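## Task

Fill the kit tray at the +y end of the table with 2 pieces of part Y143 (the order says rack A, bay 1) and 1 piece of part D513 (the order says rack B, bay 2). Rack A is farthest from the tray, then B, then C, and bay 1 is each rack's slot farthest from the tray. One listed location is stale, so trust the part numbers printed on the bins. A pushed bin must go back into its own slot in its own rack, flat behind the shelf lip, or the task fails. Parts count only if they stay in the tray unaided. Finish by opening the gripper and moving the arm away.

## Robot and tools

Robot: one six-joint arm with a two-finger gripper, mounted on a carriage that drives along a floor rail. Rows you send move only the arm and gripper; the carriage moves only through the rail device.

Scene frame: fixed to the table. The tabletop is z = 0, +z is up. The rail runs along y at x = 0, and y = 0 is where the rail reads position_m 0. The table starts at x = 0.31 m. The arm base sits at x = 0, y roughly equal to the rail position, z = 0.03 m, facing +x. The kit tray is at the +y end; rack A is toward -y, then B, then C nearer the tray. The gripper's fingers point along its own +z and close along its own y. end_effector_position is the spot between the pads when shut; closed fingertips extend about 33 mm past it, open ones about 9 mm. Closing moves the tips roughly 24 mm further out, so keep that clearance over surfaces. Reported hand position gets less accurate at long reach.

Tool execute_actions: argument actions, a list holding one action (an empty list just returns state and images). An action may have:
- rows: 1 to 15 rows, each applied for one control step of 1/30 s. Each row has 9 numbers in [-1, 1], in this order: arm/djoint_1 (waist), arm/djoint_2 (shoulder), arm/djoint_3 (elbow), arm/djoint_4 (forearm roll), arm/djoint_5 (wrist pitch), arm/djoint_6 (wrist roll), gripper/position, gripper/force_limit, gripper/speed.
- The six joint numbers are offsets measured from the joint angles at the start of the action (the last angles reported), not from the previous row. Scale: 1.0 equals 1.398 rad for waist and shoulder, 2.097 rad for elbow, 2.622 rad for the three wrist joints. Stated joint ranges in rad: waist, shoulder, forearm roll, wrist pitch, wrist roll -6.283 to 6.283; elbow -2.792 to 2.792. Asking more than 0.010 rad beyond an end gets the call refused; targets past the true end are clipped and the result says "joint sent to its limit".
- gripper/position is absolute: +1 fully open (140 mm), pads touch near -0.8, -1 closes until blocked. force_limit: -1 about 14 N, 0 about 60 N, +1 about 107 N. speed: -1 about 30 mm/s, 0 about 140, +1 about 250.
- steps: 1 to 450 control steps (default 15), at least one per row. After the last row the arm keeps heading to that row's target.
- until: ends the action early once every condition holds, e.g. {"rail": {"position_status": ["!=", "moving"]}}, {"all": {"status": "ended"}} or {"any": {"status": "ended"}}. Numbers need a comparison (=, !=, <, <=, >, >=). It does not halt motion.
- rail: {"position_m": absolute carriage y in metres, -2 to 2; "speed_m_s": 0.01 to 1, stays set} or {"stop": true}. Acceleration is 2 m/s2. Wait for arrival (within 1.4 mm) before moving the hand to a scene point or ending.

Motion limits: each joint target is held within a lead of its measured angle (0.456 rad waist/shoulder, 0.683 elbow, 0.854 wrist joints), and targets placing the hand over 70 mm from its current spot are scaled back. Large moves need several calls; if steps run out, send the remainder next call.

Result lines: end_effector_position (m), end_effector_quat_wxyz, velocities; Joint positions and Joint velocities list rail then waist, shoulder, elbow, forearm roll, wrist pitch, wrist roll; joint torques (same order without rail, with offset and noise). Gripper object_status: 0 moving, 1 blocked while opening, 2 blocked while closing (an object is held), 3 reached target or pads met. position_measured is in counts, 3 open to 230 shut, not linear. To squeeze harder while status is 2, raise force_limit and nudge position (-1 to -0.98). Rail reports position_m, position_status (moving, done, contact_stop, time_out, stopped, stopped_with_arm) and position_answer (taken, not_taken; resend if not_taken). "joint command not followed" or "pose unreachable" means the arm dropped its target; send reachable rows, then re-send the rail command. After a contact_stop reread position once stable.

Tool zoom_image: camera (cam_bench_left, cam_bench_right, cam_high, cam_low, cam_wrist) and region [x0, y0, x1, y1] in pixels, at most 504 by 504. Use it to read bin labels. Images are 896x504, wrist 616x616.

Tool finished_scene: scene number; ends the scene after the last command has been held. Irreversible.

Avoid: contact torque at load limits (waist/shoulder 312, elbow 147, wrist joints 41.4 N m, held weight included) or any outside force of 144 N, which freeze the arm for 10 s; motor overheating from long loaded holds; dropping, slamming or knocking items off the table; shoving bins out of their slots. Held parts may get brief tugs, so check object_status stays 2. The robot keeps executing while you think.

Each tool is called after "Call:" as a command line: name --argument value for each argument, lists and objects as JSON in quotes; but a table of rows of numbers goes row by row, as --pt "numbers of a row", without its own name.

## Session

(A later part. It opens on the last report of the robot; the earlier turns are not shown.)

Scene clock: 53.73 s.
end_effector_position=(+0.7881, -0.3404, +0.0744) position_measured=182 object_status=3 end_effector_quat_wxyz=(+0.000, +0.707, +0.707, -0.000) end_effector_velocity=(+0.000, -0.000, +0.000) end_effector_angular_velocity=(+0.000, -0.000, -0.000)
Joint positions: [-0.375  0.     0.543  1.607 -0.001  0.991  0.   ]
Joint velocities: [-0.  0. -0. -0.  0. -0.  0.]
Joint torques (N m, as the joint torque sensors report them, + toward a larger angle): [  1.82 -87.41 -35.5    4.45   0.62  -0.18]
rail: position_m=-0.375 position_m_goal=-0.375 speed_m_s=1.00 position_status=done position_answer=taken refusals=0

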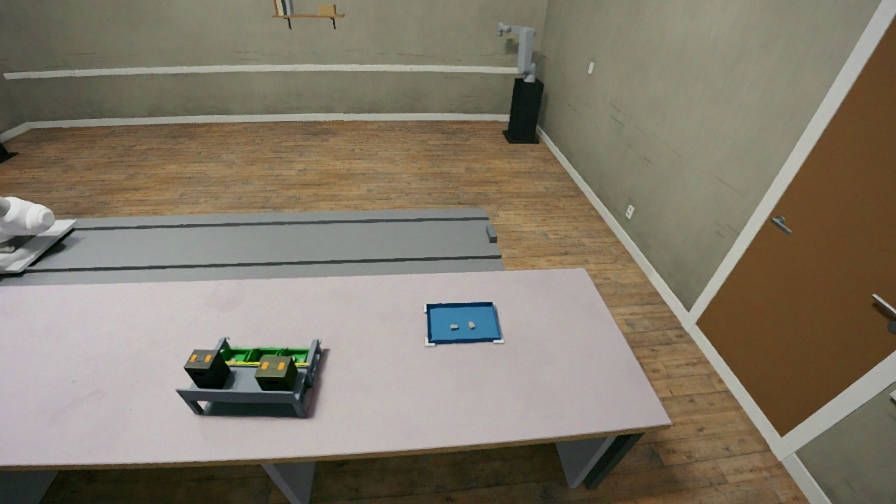

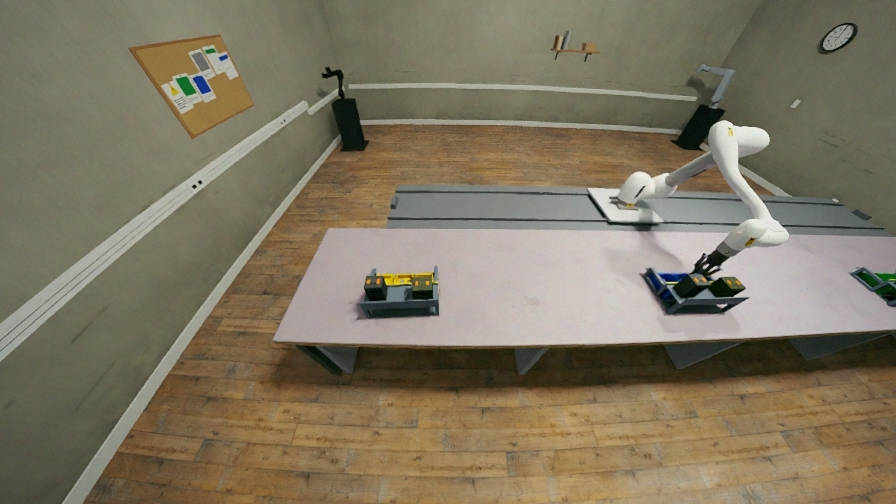

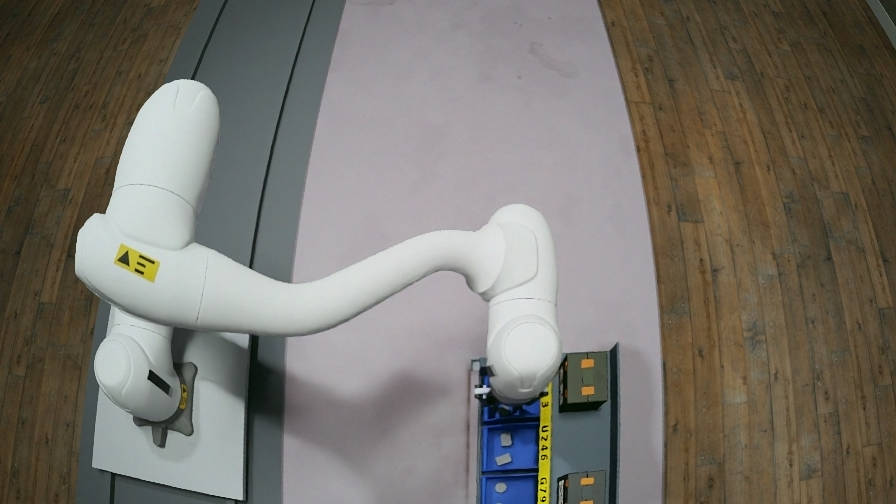

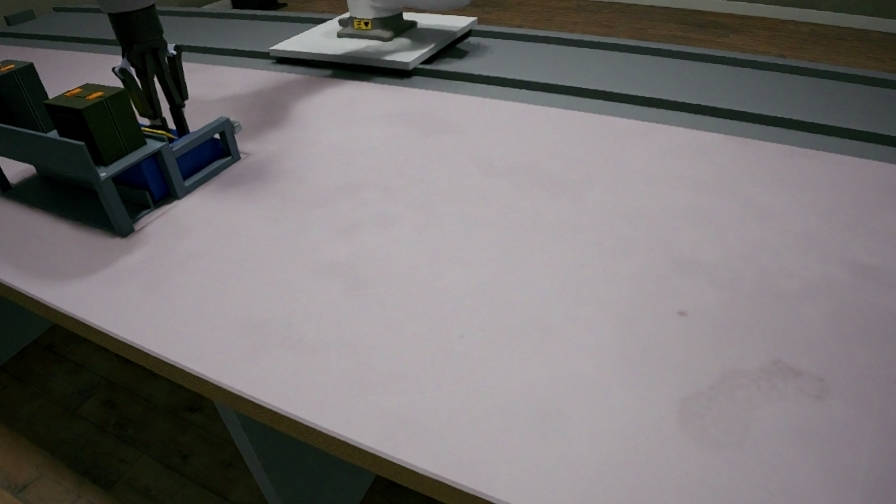

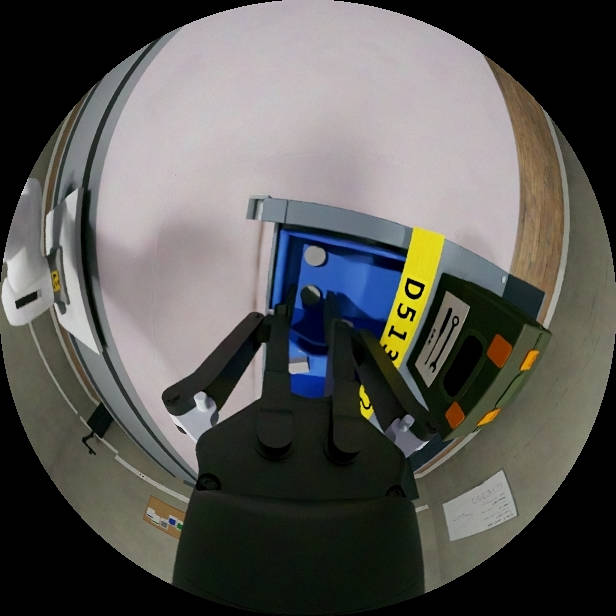

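+3.5 mm y, then descend.

Call:
execute_actions --actions '[{"rows":[[0.0032,0.0168,0.0075,0,-0.015,0,-0.42,0,0]],"steps":18}]'

Call:
execute_actions --actions '[{"rows":[[0,0,0,0,0,0,-1,0,-0.3]],"steps":16}]'

Call:
execute_actions --actions '[{"rows":[[0,-0.0684,-0.0355,0,0.0647,0,-1,0,-0.3]],"steps":20}]'

Scene clock: 55.67 s.
end_effector_position=(+0.7880, -0.3369, +0.0485) position_measured=182 object_status=3 end_effector_quat_wxyz=(+0.000, +0.705, +0.709, -0.000) end_effector_velocity=(+0.000, +0.000, +0.000) end_effector_angular_velocity=(+0.000, -0.001, -0.000)
Joint positions: [-0.375  0.005  0.567  1.623 -0.001  0.951  0.   ]
Joint velocities: [ 0. -0. -0. -0.  0. -0. -0.]
Joint torques (N m, as the joint torque sensors report them, + toward a larger angle): [  0.74 -88.7  -34.62   4.02   0.56   0.31]
rail: position_m=-0.375 position_m_goal=-0.375 speed_m_s=1.00 position_status=done position_answer=taken refusals=0

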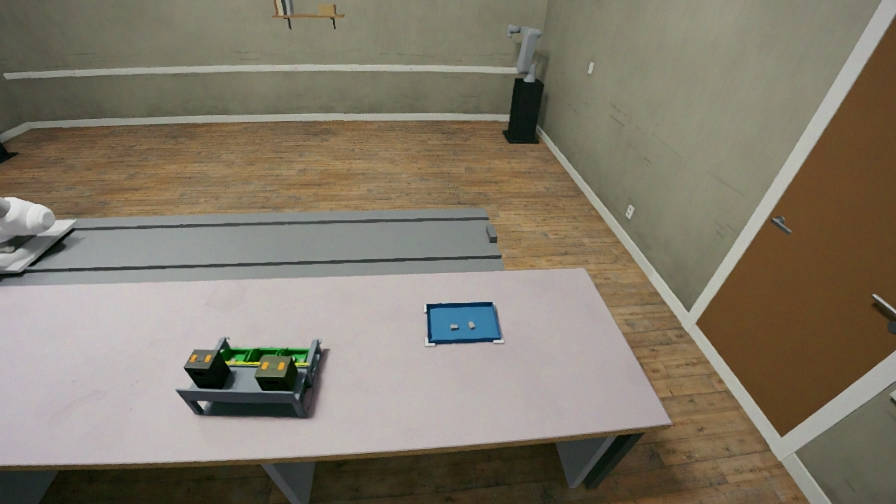

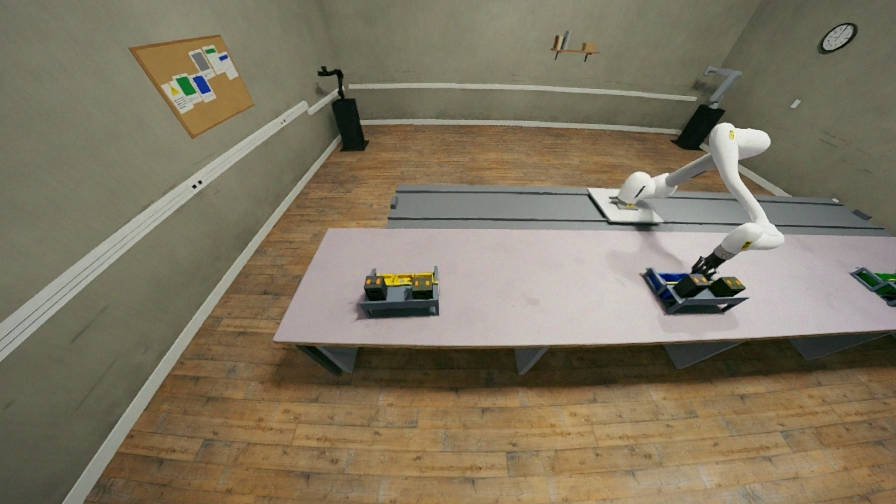

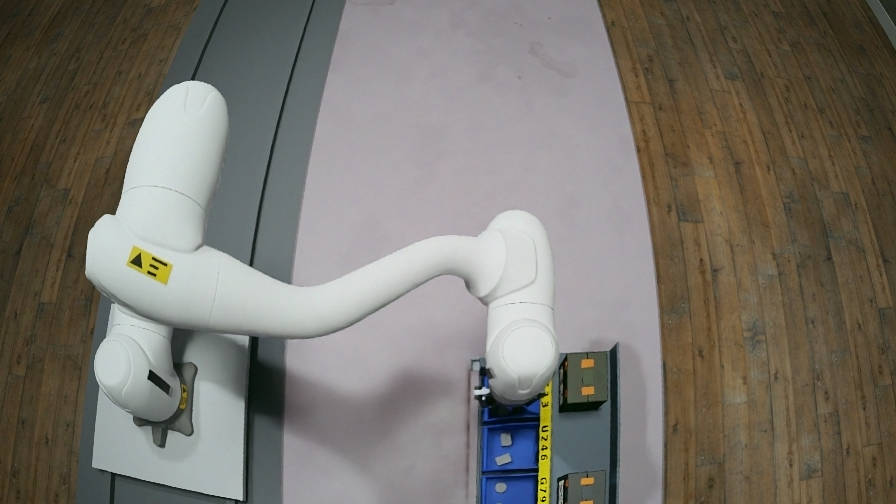

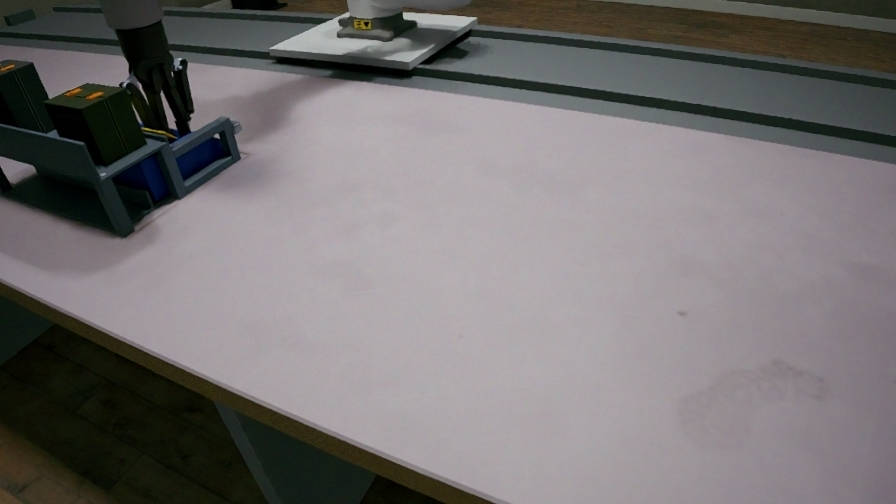

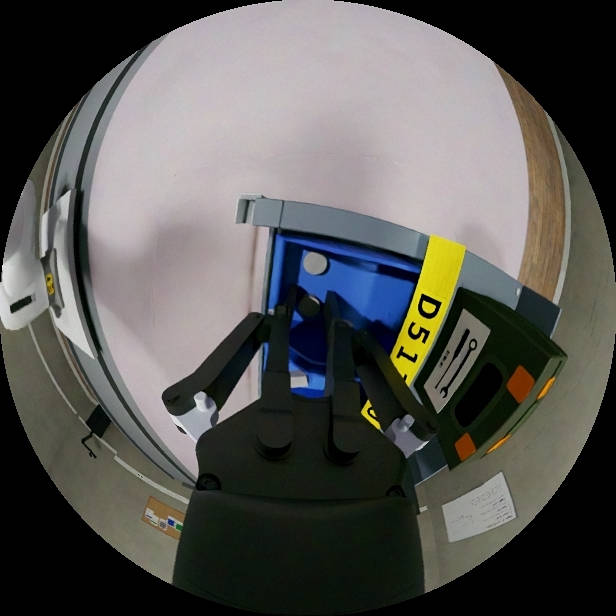

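Scene clock: 56.20 s.
end_effector_position=(+0.7881, -0.3369, +0.0486) position_measured=201 object_status=2 end_effector_quat_wxyz=(+0.000, +0.705, +0.709, -0.000) end_effector_velocity=(-0.000, -0.000, -0.000) end_effector_angular_velocity=(-0.000, +0.000, -0.000)
Joint positions: [-0.375  0.005  0.567  1.623 -0.001  0.951  0.   ]
Joint velocities: [ 0. -0.  0.  0. -0.  0.  0.]
Joint torques (N m, as the joint torque sensors report them, + toward a larger angle): [  0.86 -82.59 -32.8    4.5   -0.1    0.22]
rail: position_m=-0.375 position_m_goal=-0.375 speed_m_s=1.00 position_status=done position_answer=taken refusals=0

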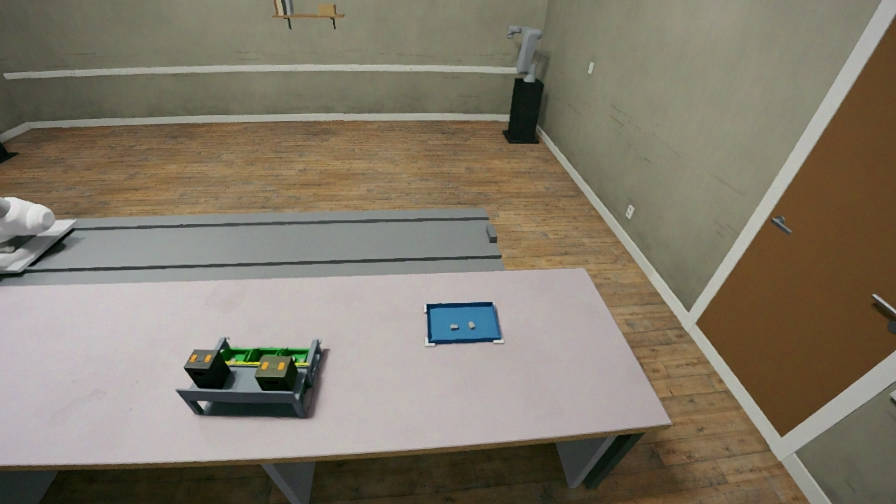

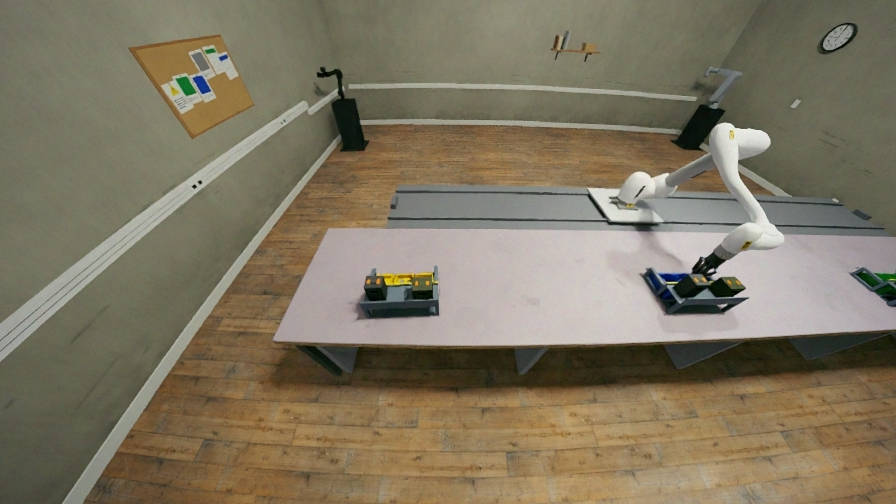

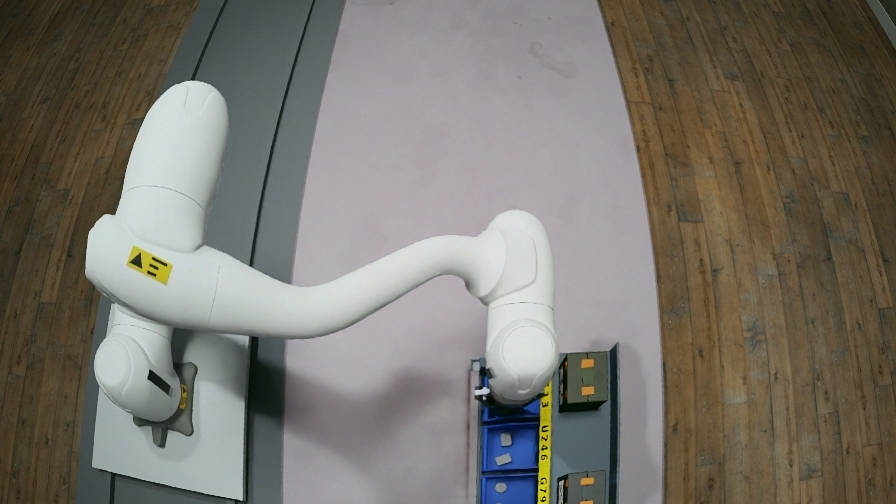

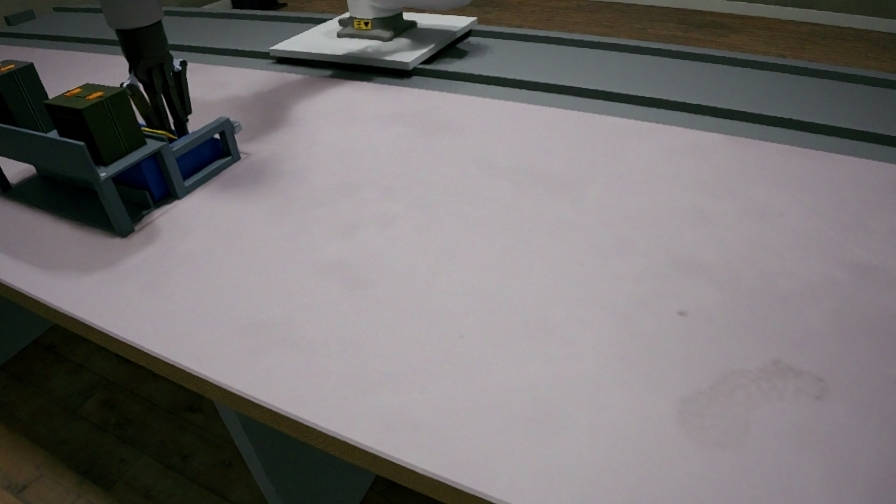

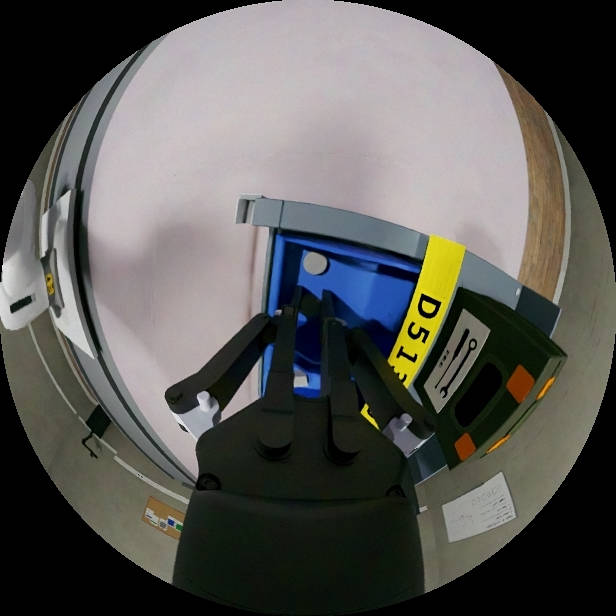

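Scene clock: 56.87 s.
end_effector_position=(+0.7850, -0.3369, +0.1598) position_measured=201 object_status=2 end_effector_quat_wxyz=(+0.000, +0.705, +0.709, +0.000) end_effector_velocity=(-0.000, -0.000, -0.000) end_effector_angular_velocity=(-0.000, +0.001, +0.000)
Joint positions: [-0.375  0.005  0.471  1.549 -0.001  1.121  0.   ]
Joint velocities: [ 0.     0.     0.001  0.    -0.     0.     0.   ]
Joint torques (N m, as the joint torque sensors report them, + toward a larger angle): [  2.69 -83.14 -40.     4.4    0.64   0.2 ]
rail: position_m=-0.375 position_m_goal=-0.375 speed_m_s=1.00 position_status=done position_answer=taken refusals=0

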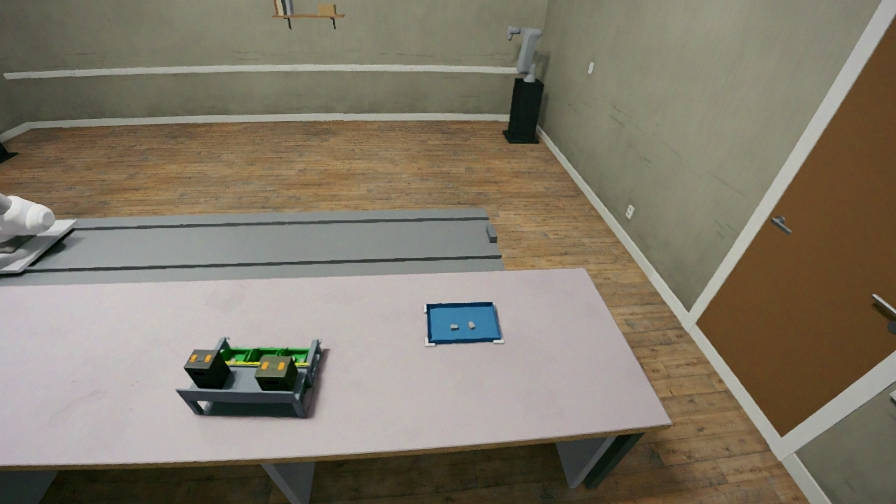

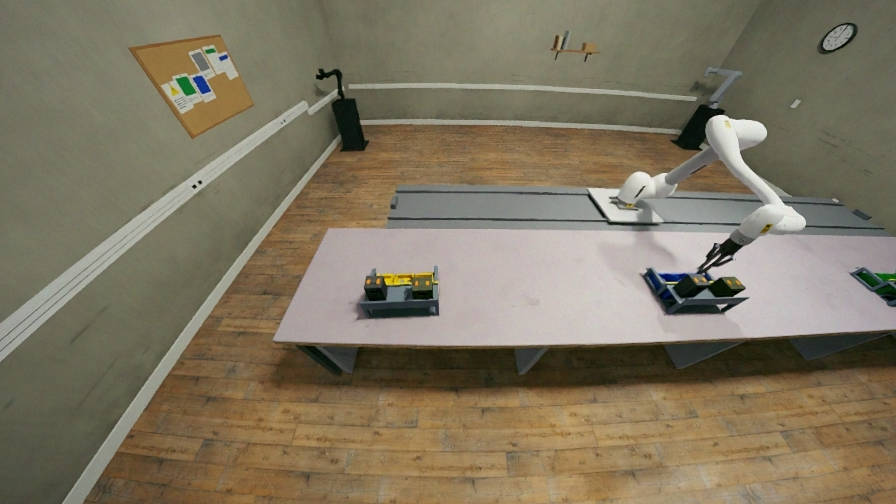

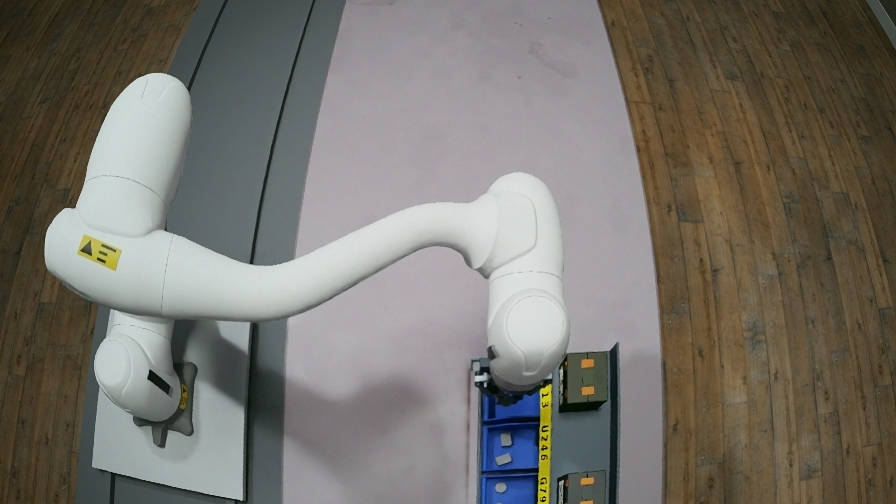

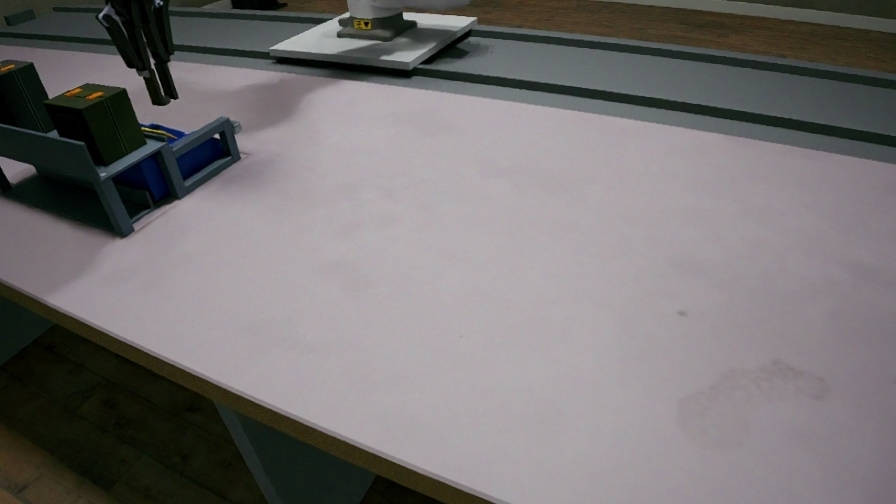

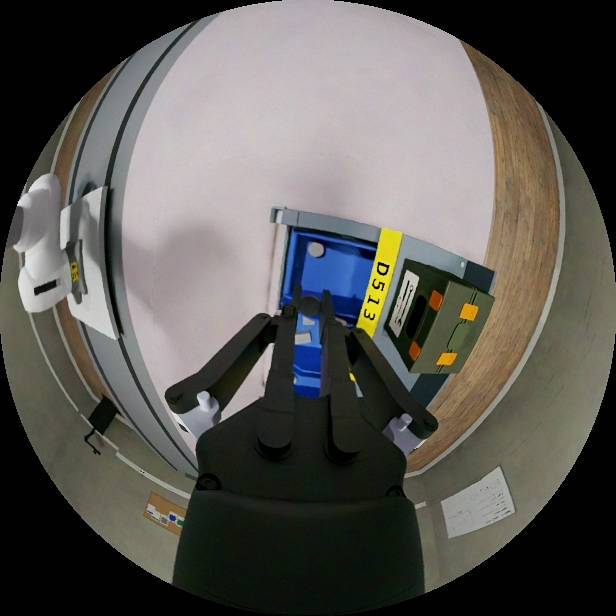

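Call:
execute_actions --actions '[{"rows":[[0,-0.2148,0.1607,0,-0.0138,0,-1,0,-0.3]],"rail":{"position_m":1.94},"steps":200,"until":{"rail":{"position_status":["!=","moving"]}}}]'

Call:
execute_actions --actions '[{"rows":[[0,0.18,-0.003,0,-0.0935,0,-1,0,-0.3]],"steps":22}]'

Call:
execute_actions --actions '[{"rows":[[0,0,0,0,0,0,-0.42,0,0],[0,0,0,0,0,0,-0.42,0,0],[0,0,0,0,0,0,-0.42,0,0],[0,0,0,0,0,0,-0.42,0,0],[0,0,0,0,0,0,-0.42,0,0],[0,0,0,0,0,0,-0.42,0,0],[0,0,0,0,0,0,-0.42,0,0],[0,0,0,0,0,0,-0.42,0,0],[0,-0.18,0.003,0,0.0935,0,-0.42,0,0]],"steps":28}]'

Scene clock: 61.83 s.
end_effector_position=(+0.5996, +1.9779, +0.2000) position_measured=201 object_status=2 end_effector_quat_wxyz=(+0.000, +0.705, +0.709, -0.000) end_effector_velocity=(+0.000, +0.014, +0.000) end_effector_angular_velocity=(-0.000, -0.000, -0.000)
Joint positions: [ 1.941  0.005  0.171  1.886 -0.001  1.085  0.   ]
Joint velocities: [ 0.014 -0.    -0.    -0.    -0.    -0.     0.   ]
Joint torques (N m, as the joint torque sensors report them, + toward a larger angle): [ -9.27 -52.11 -37.99   4.01   0.21   0.18]
rail: position_m=1.941 position_m_goal=1.940 speed_m_s=1.00 position_status=done position_answer=taken refusals=0

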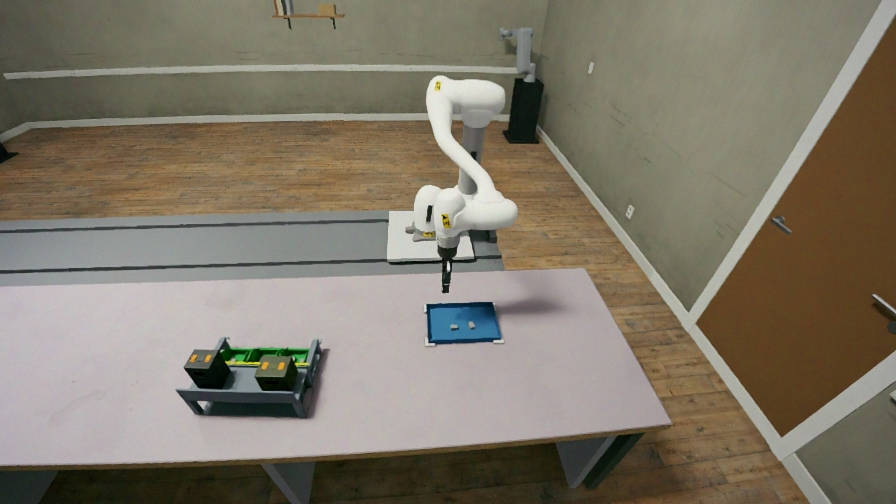

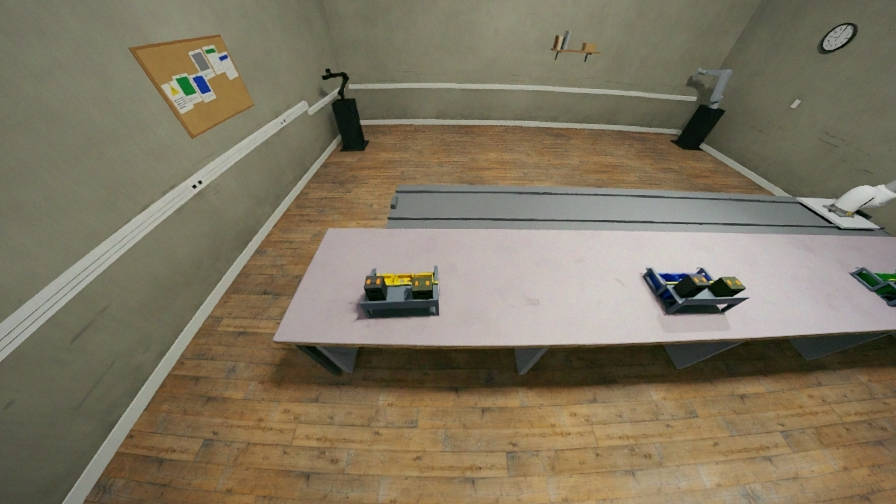

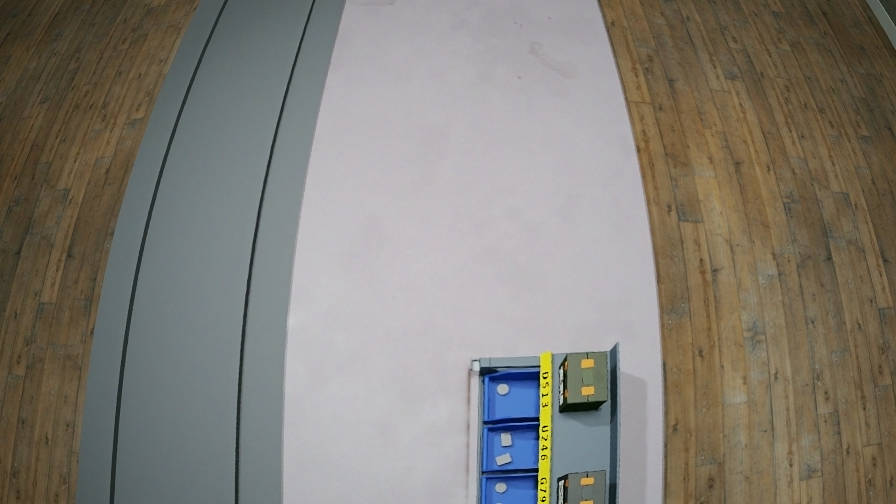

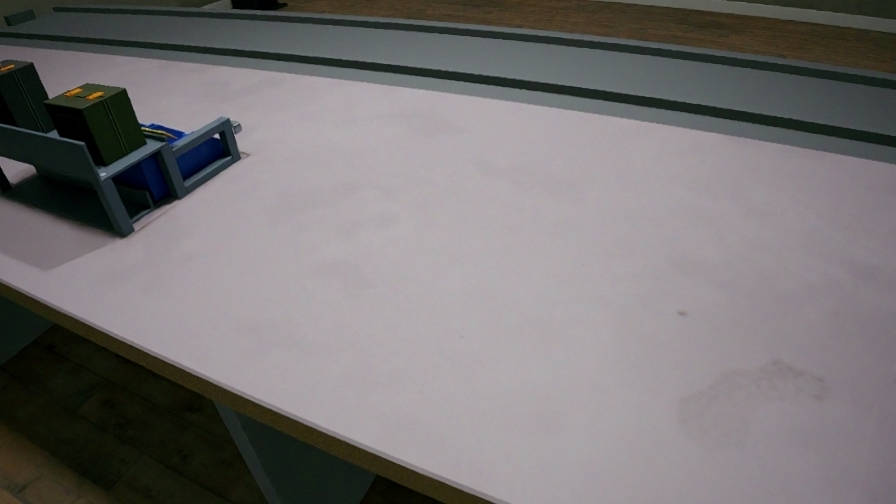

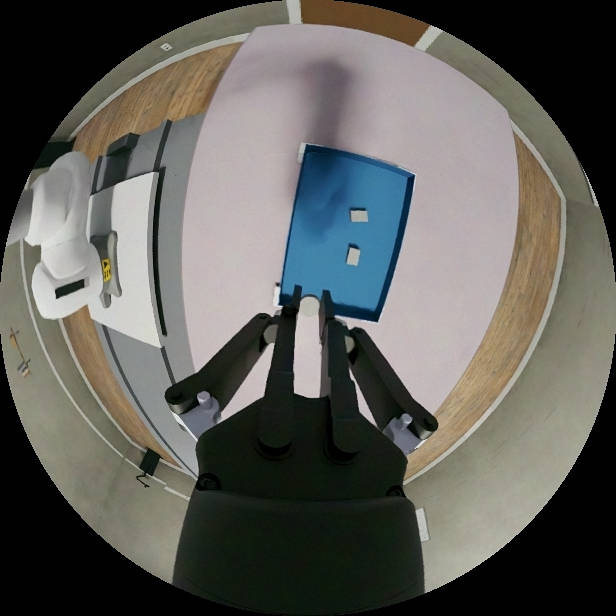

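Scene clock: 62.57 s.
end_effector_position=(+0.6702, +1.9776, +0.0422) position_measured=201 object_status=2 end_effector_quat_wxyz=(+0.000, +0.705, +0.709, -0.000) end_effector_velocity=(+0.000, +0.000, +0.001) end_effector_angular_velocity=(+0.000, -0.001, +0.000)
Joint positions: [ 1.94   0.005  0.423  1.879 -0.001  0.84   0.   ]
Joint velocities: [ 0.     0.    -0.001  0.     0.    -0.    -0.   ]
Joint torques (N m, as the joint torque sensors report them, + toward a larger angle): [  1.82 -71.48 -32.13   4.14   0.63  -0.48]
rail: position_m=1.940 position_m_goal=1.940 speed_m_s=1.00 position_status=done position_answer=taken refusals=0

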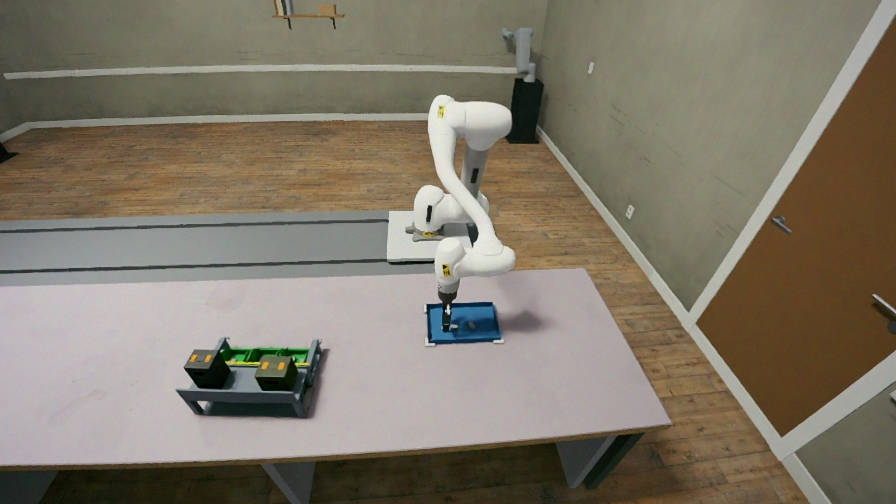

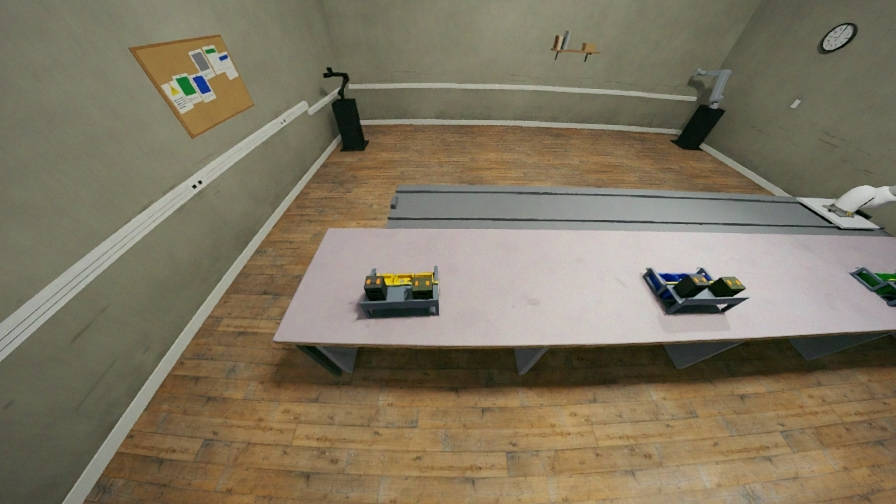

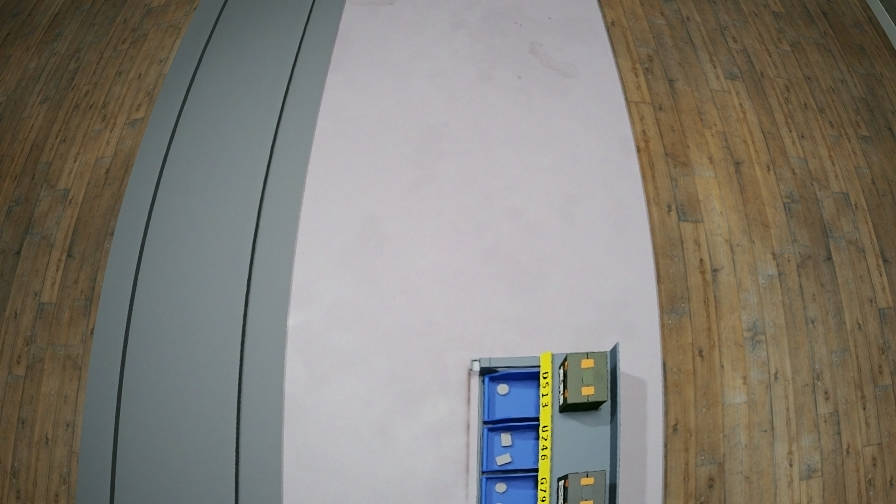

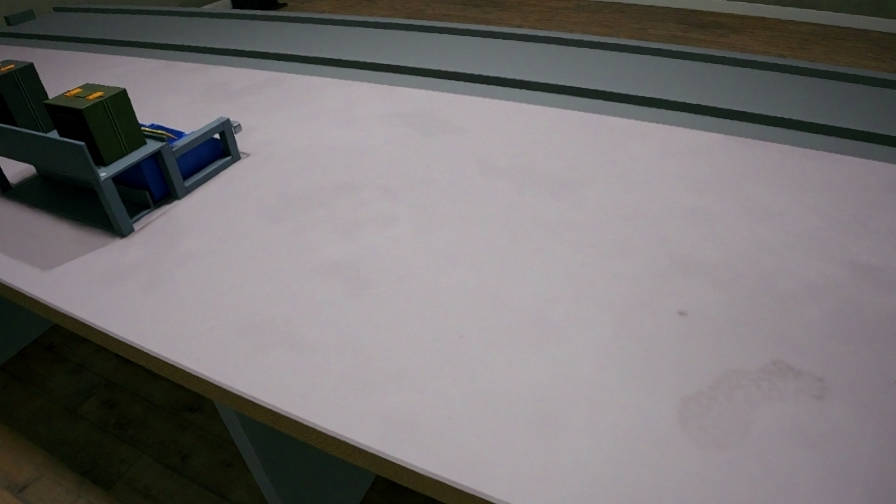

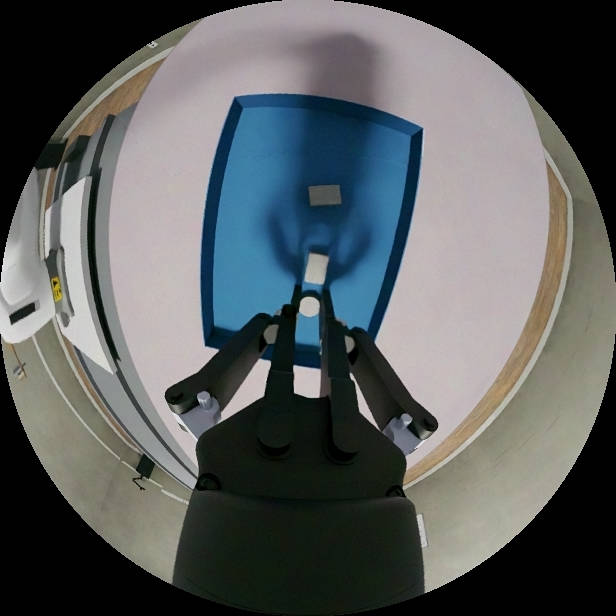

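Scene clock: 63.50 s.
end_effector_position=(+0.5996, +1.9773, +0.2000) position_measured=182 object_status=3 end_effector_quat_wxyz=(+0.000, +0.705, +0.709, -0.000) end_effector_velocity=(-0.000, -0.000, -0.001) end_effector_angular_velocity=(-0.000, +0.001, -0.000)
Joint positions: [ 1.94   0.005  0.171  1.886 -0.001  1.085  0.   ]
Joint velocities: [ 0.     0.     0.001 -0.     0.     0.    -0.   ]
Joint torques (N m, as the joint torque sensors report them, + toward a larger angle): [ -0.31 -51.5  -36.57   4.41   0.54  -0.22]
rail: position_m=1.940 position_m_goal=1.940 speed_m_s=1.00 position_status=done position_answer=taken refusals=0

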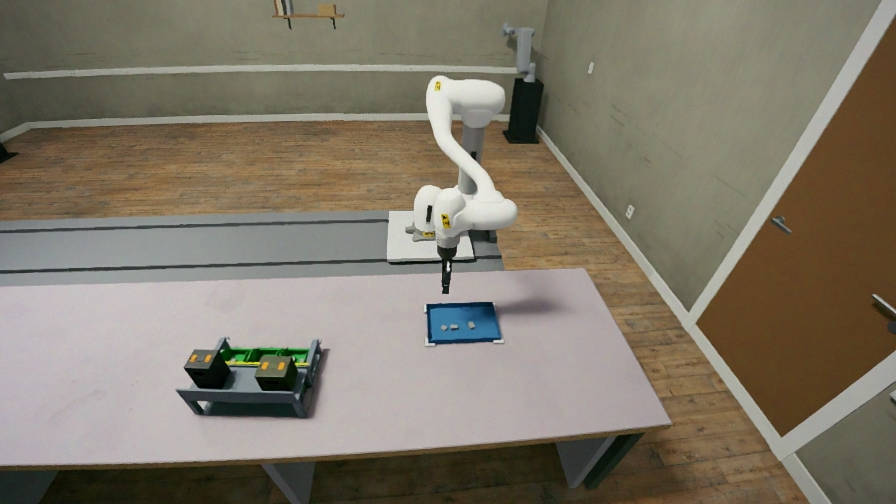

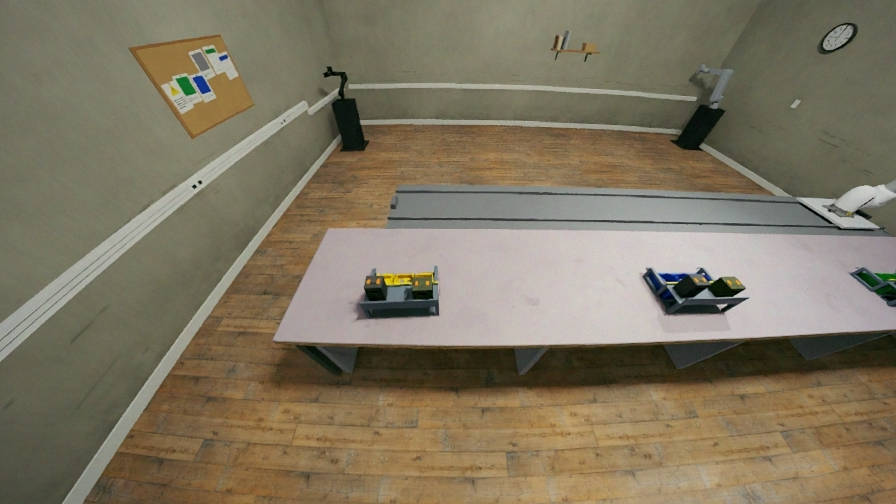

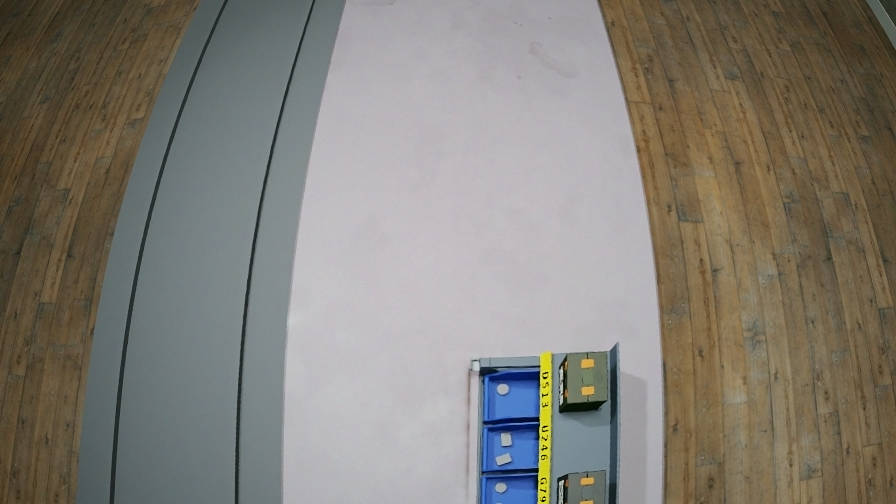

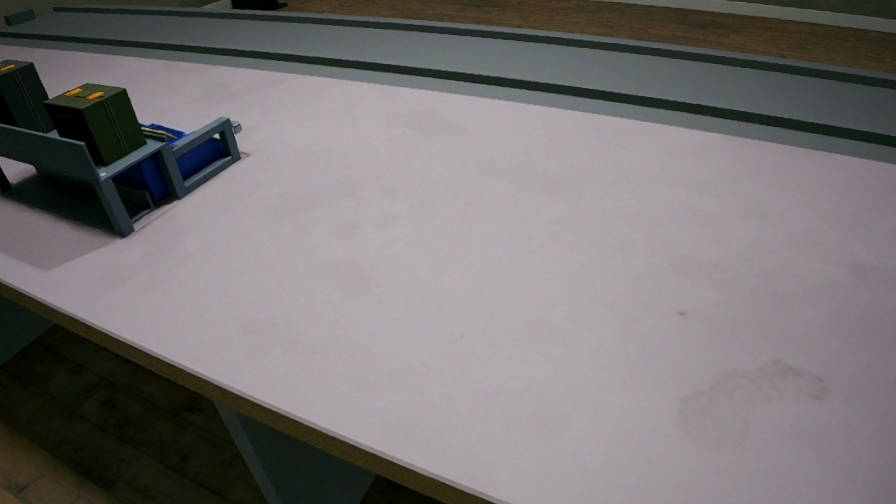

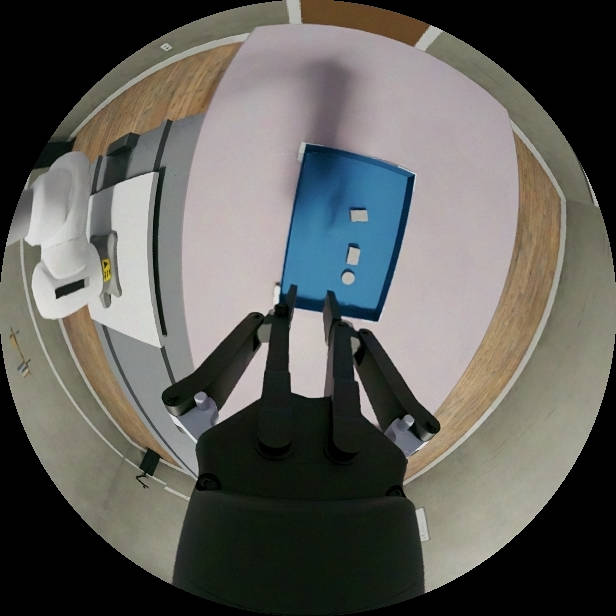

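Call:
finished_scene --scene 2

The scene is finished: the task was done.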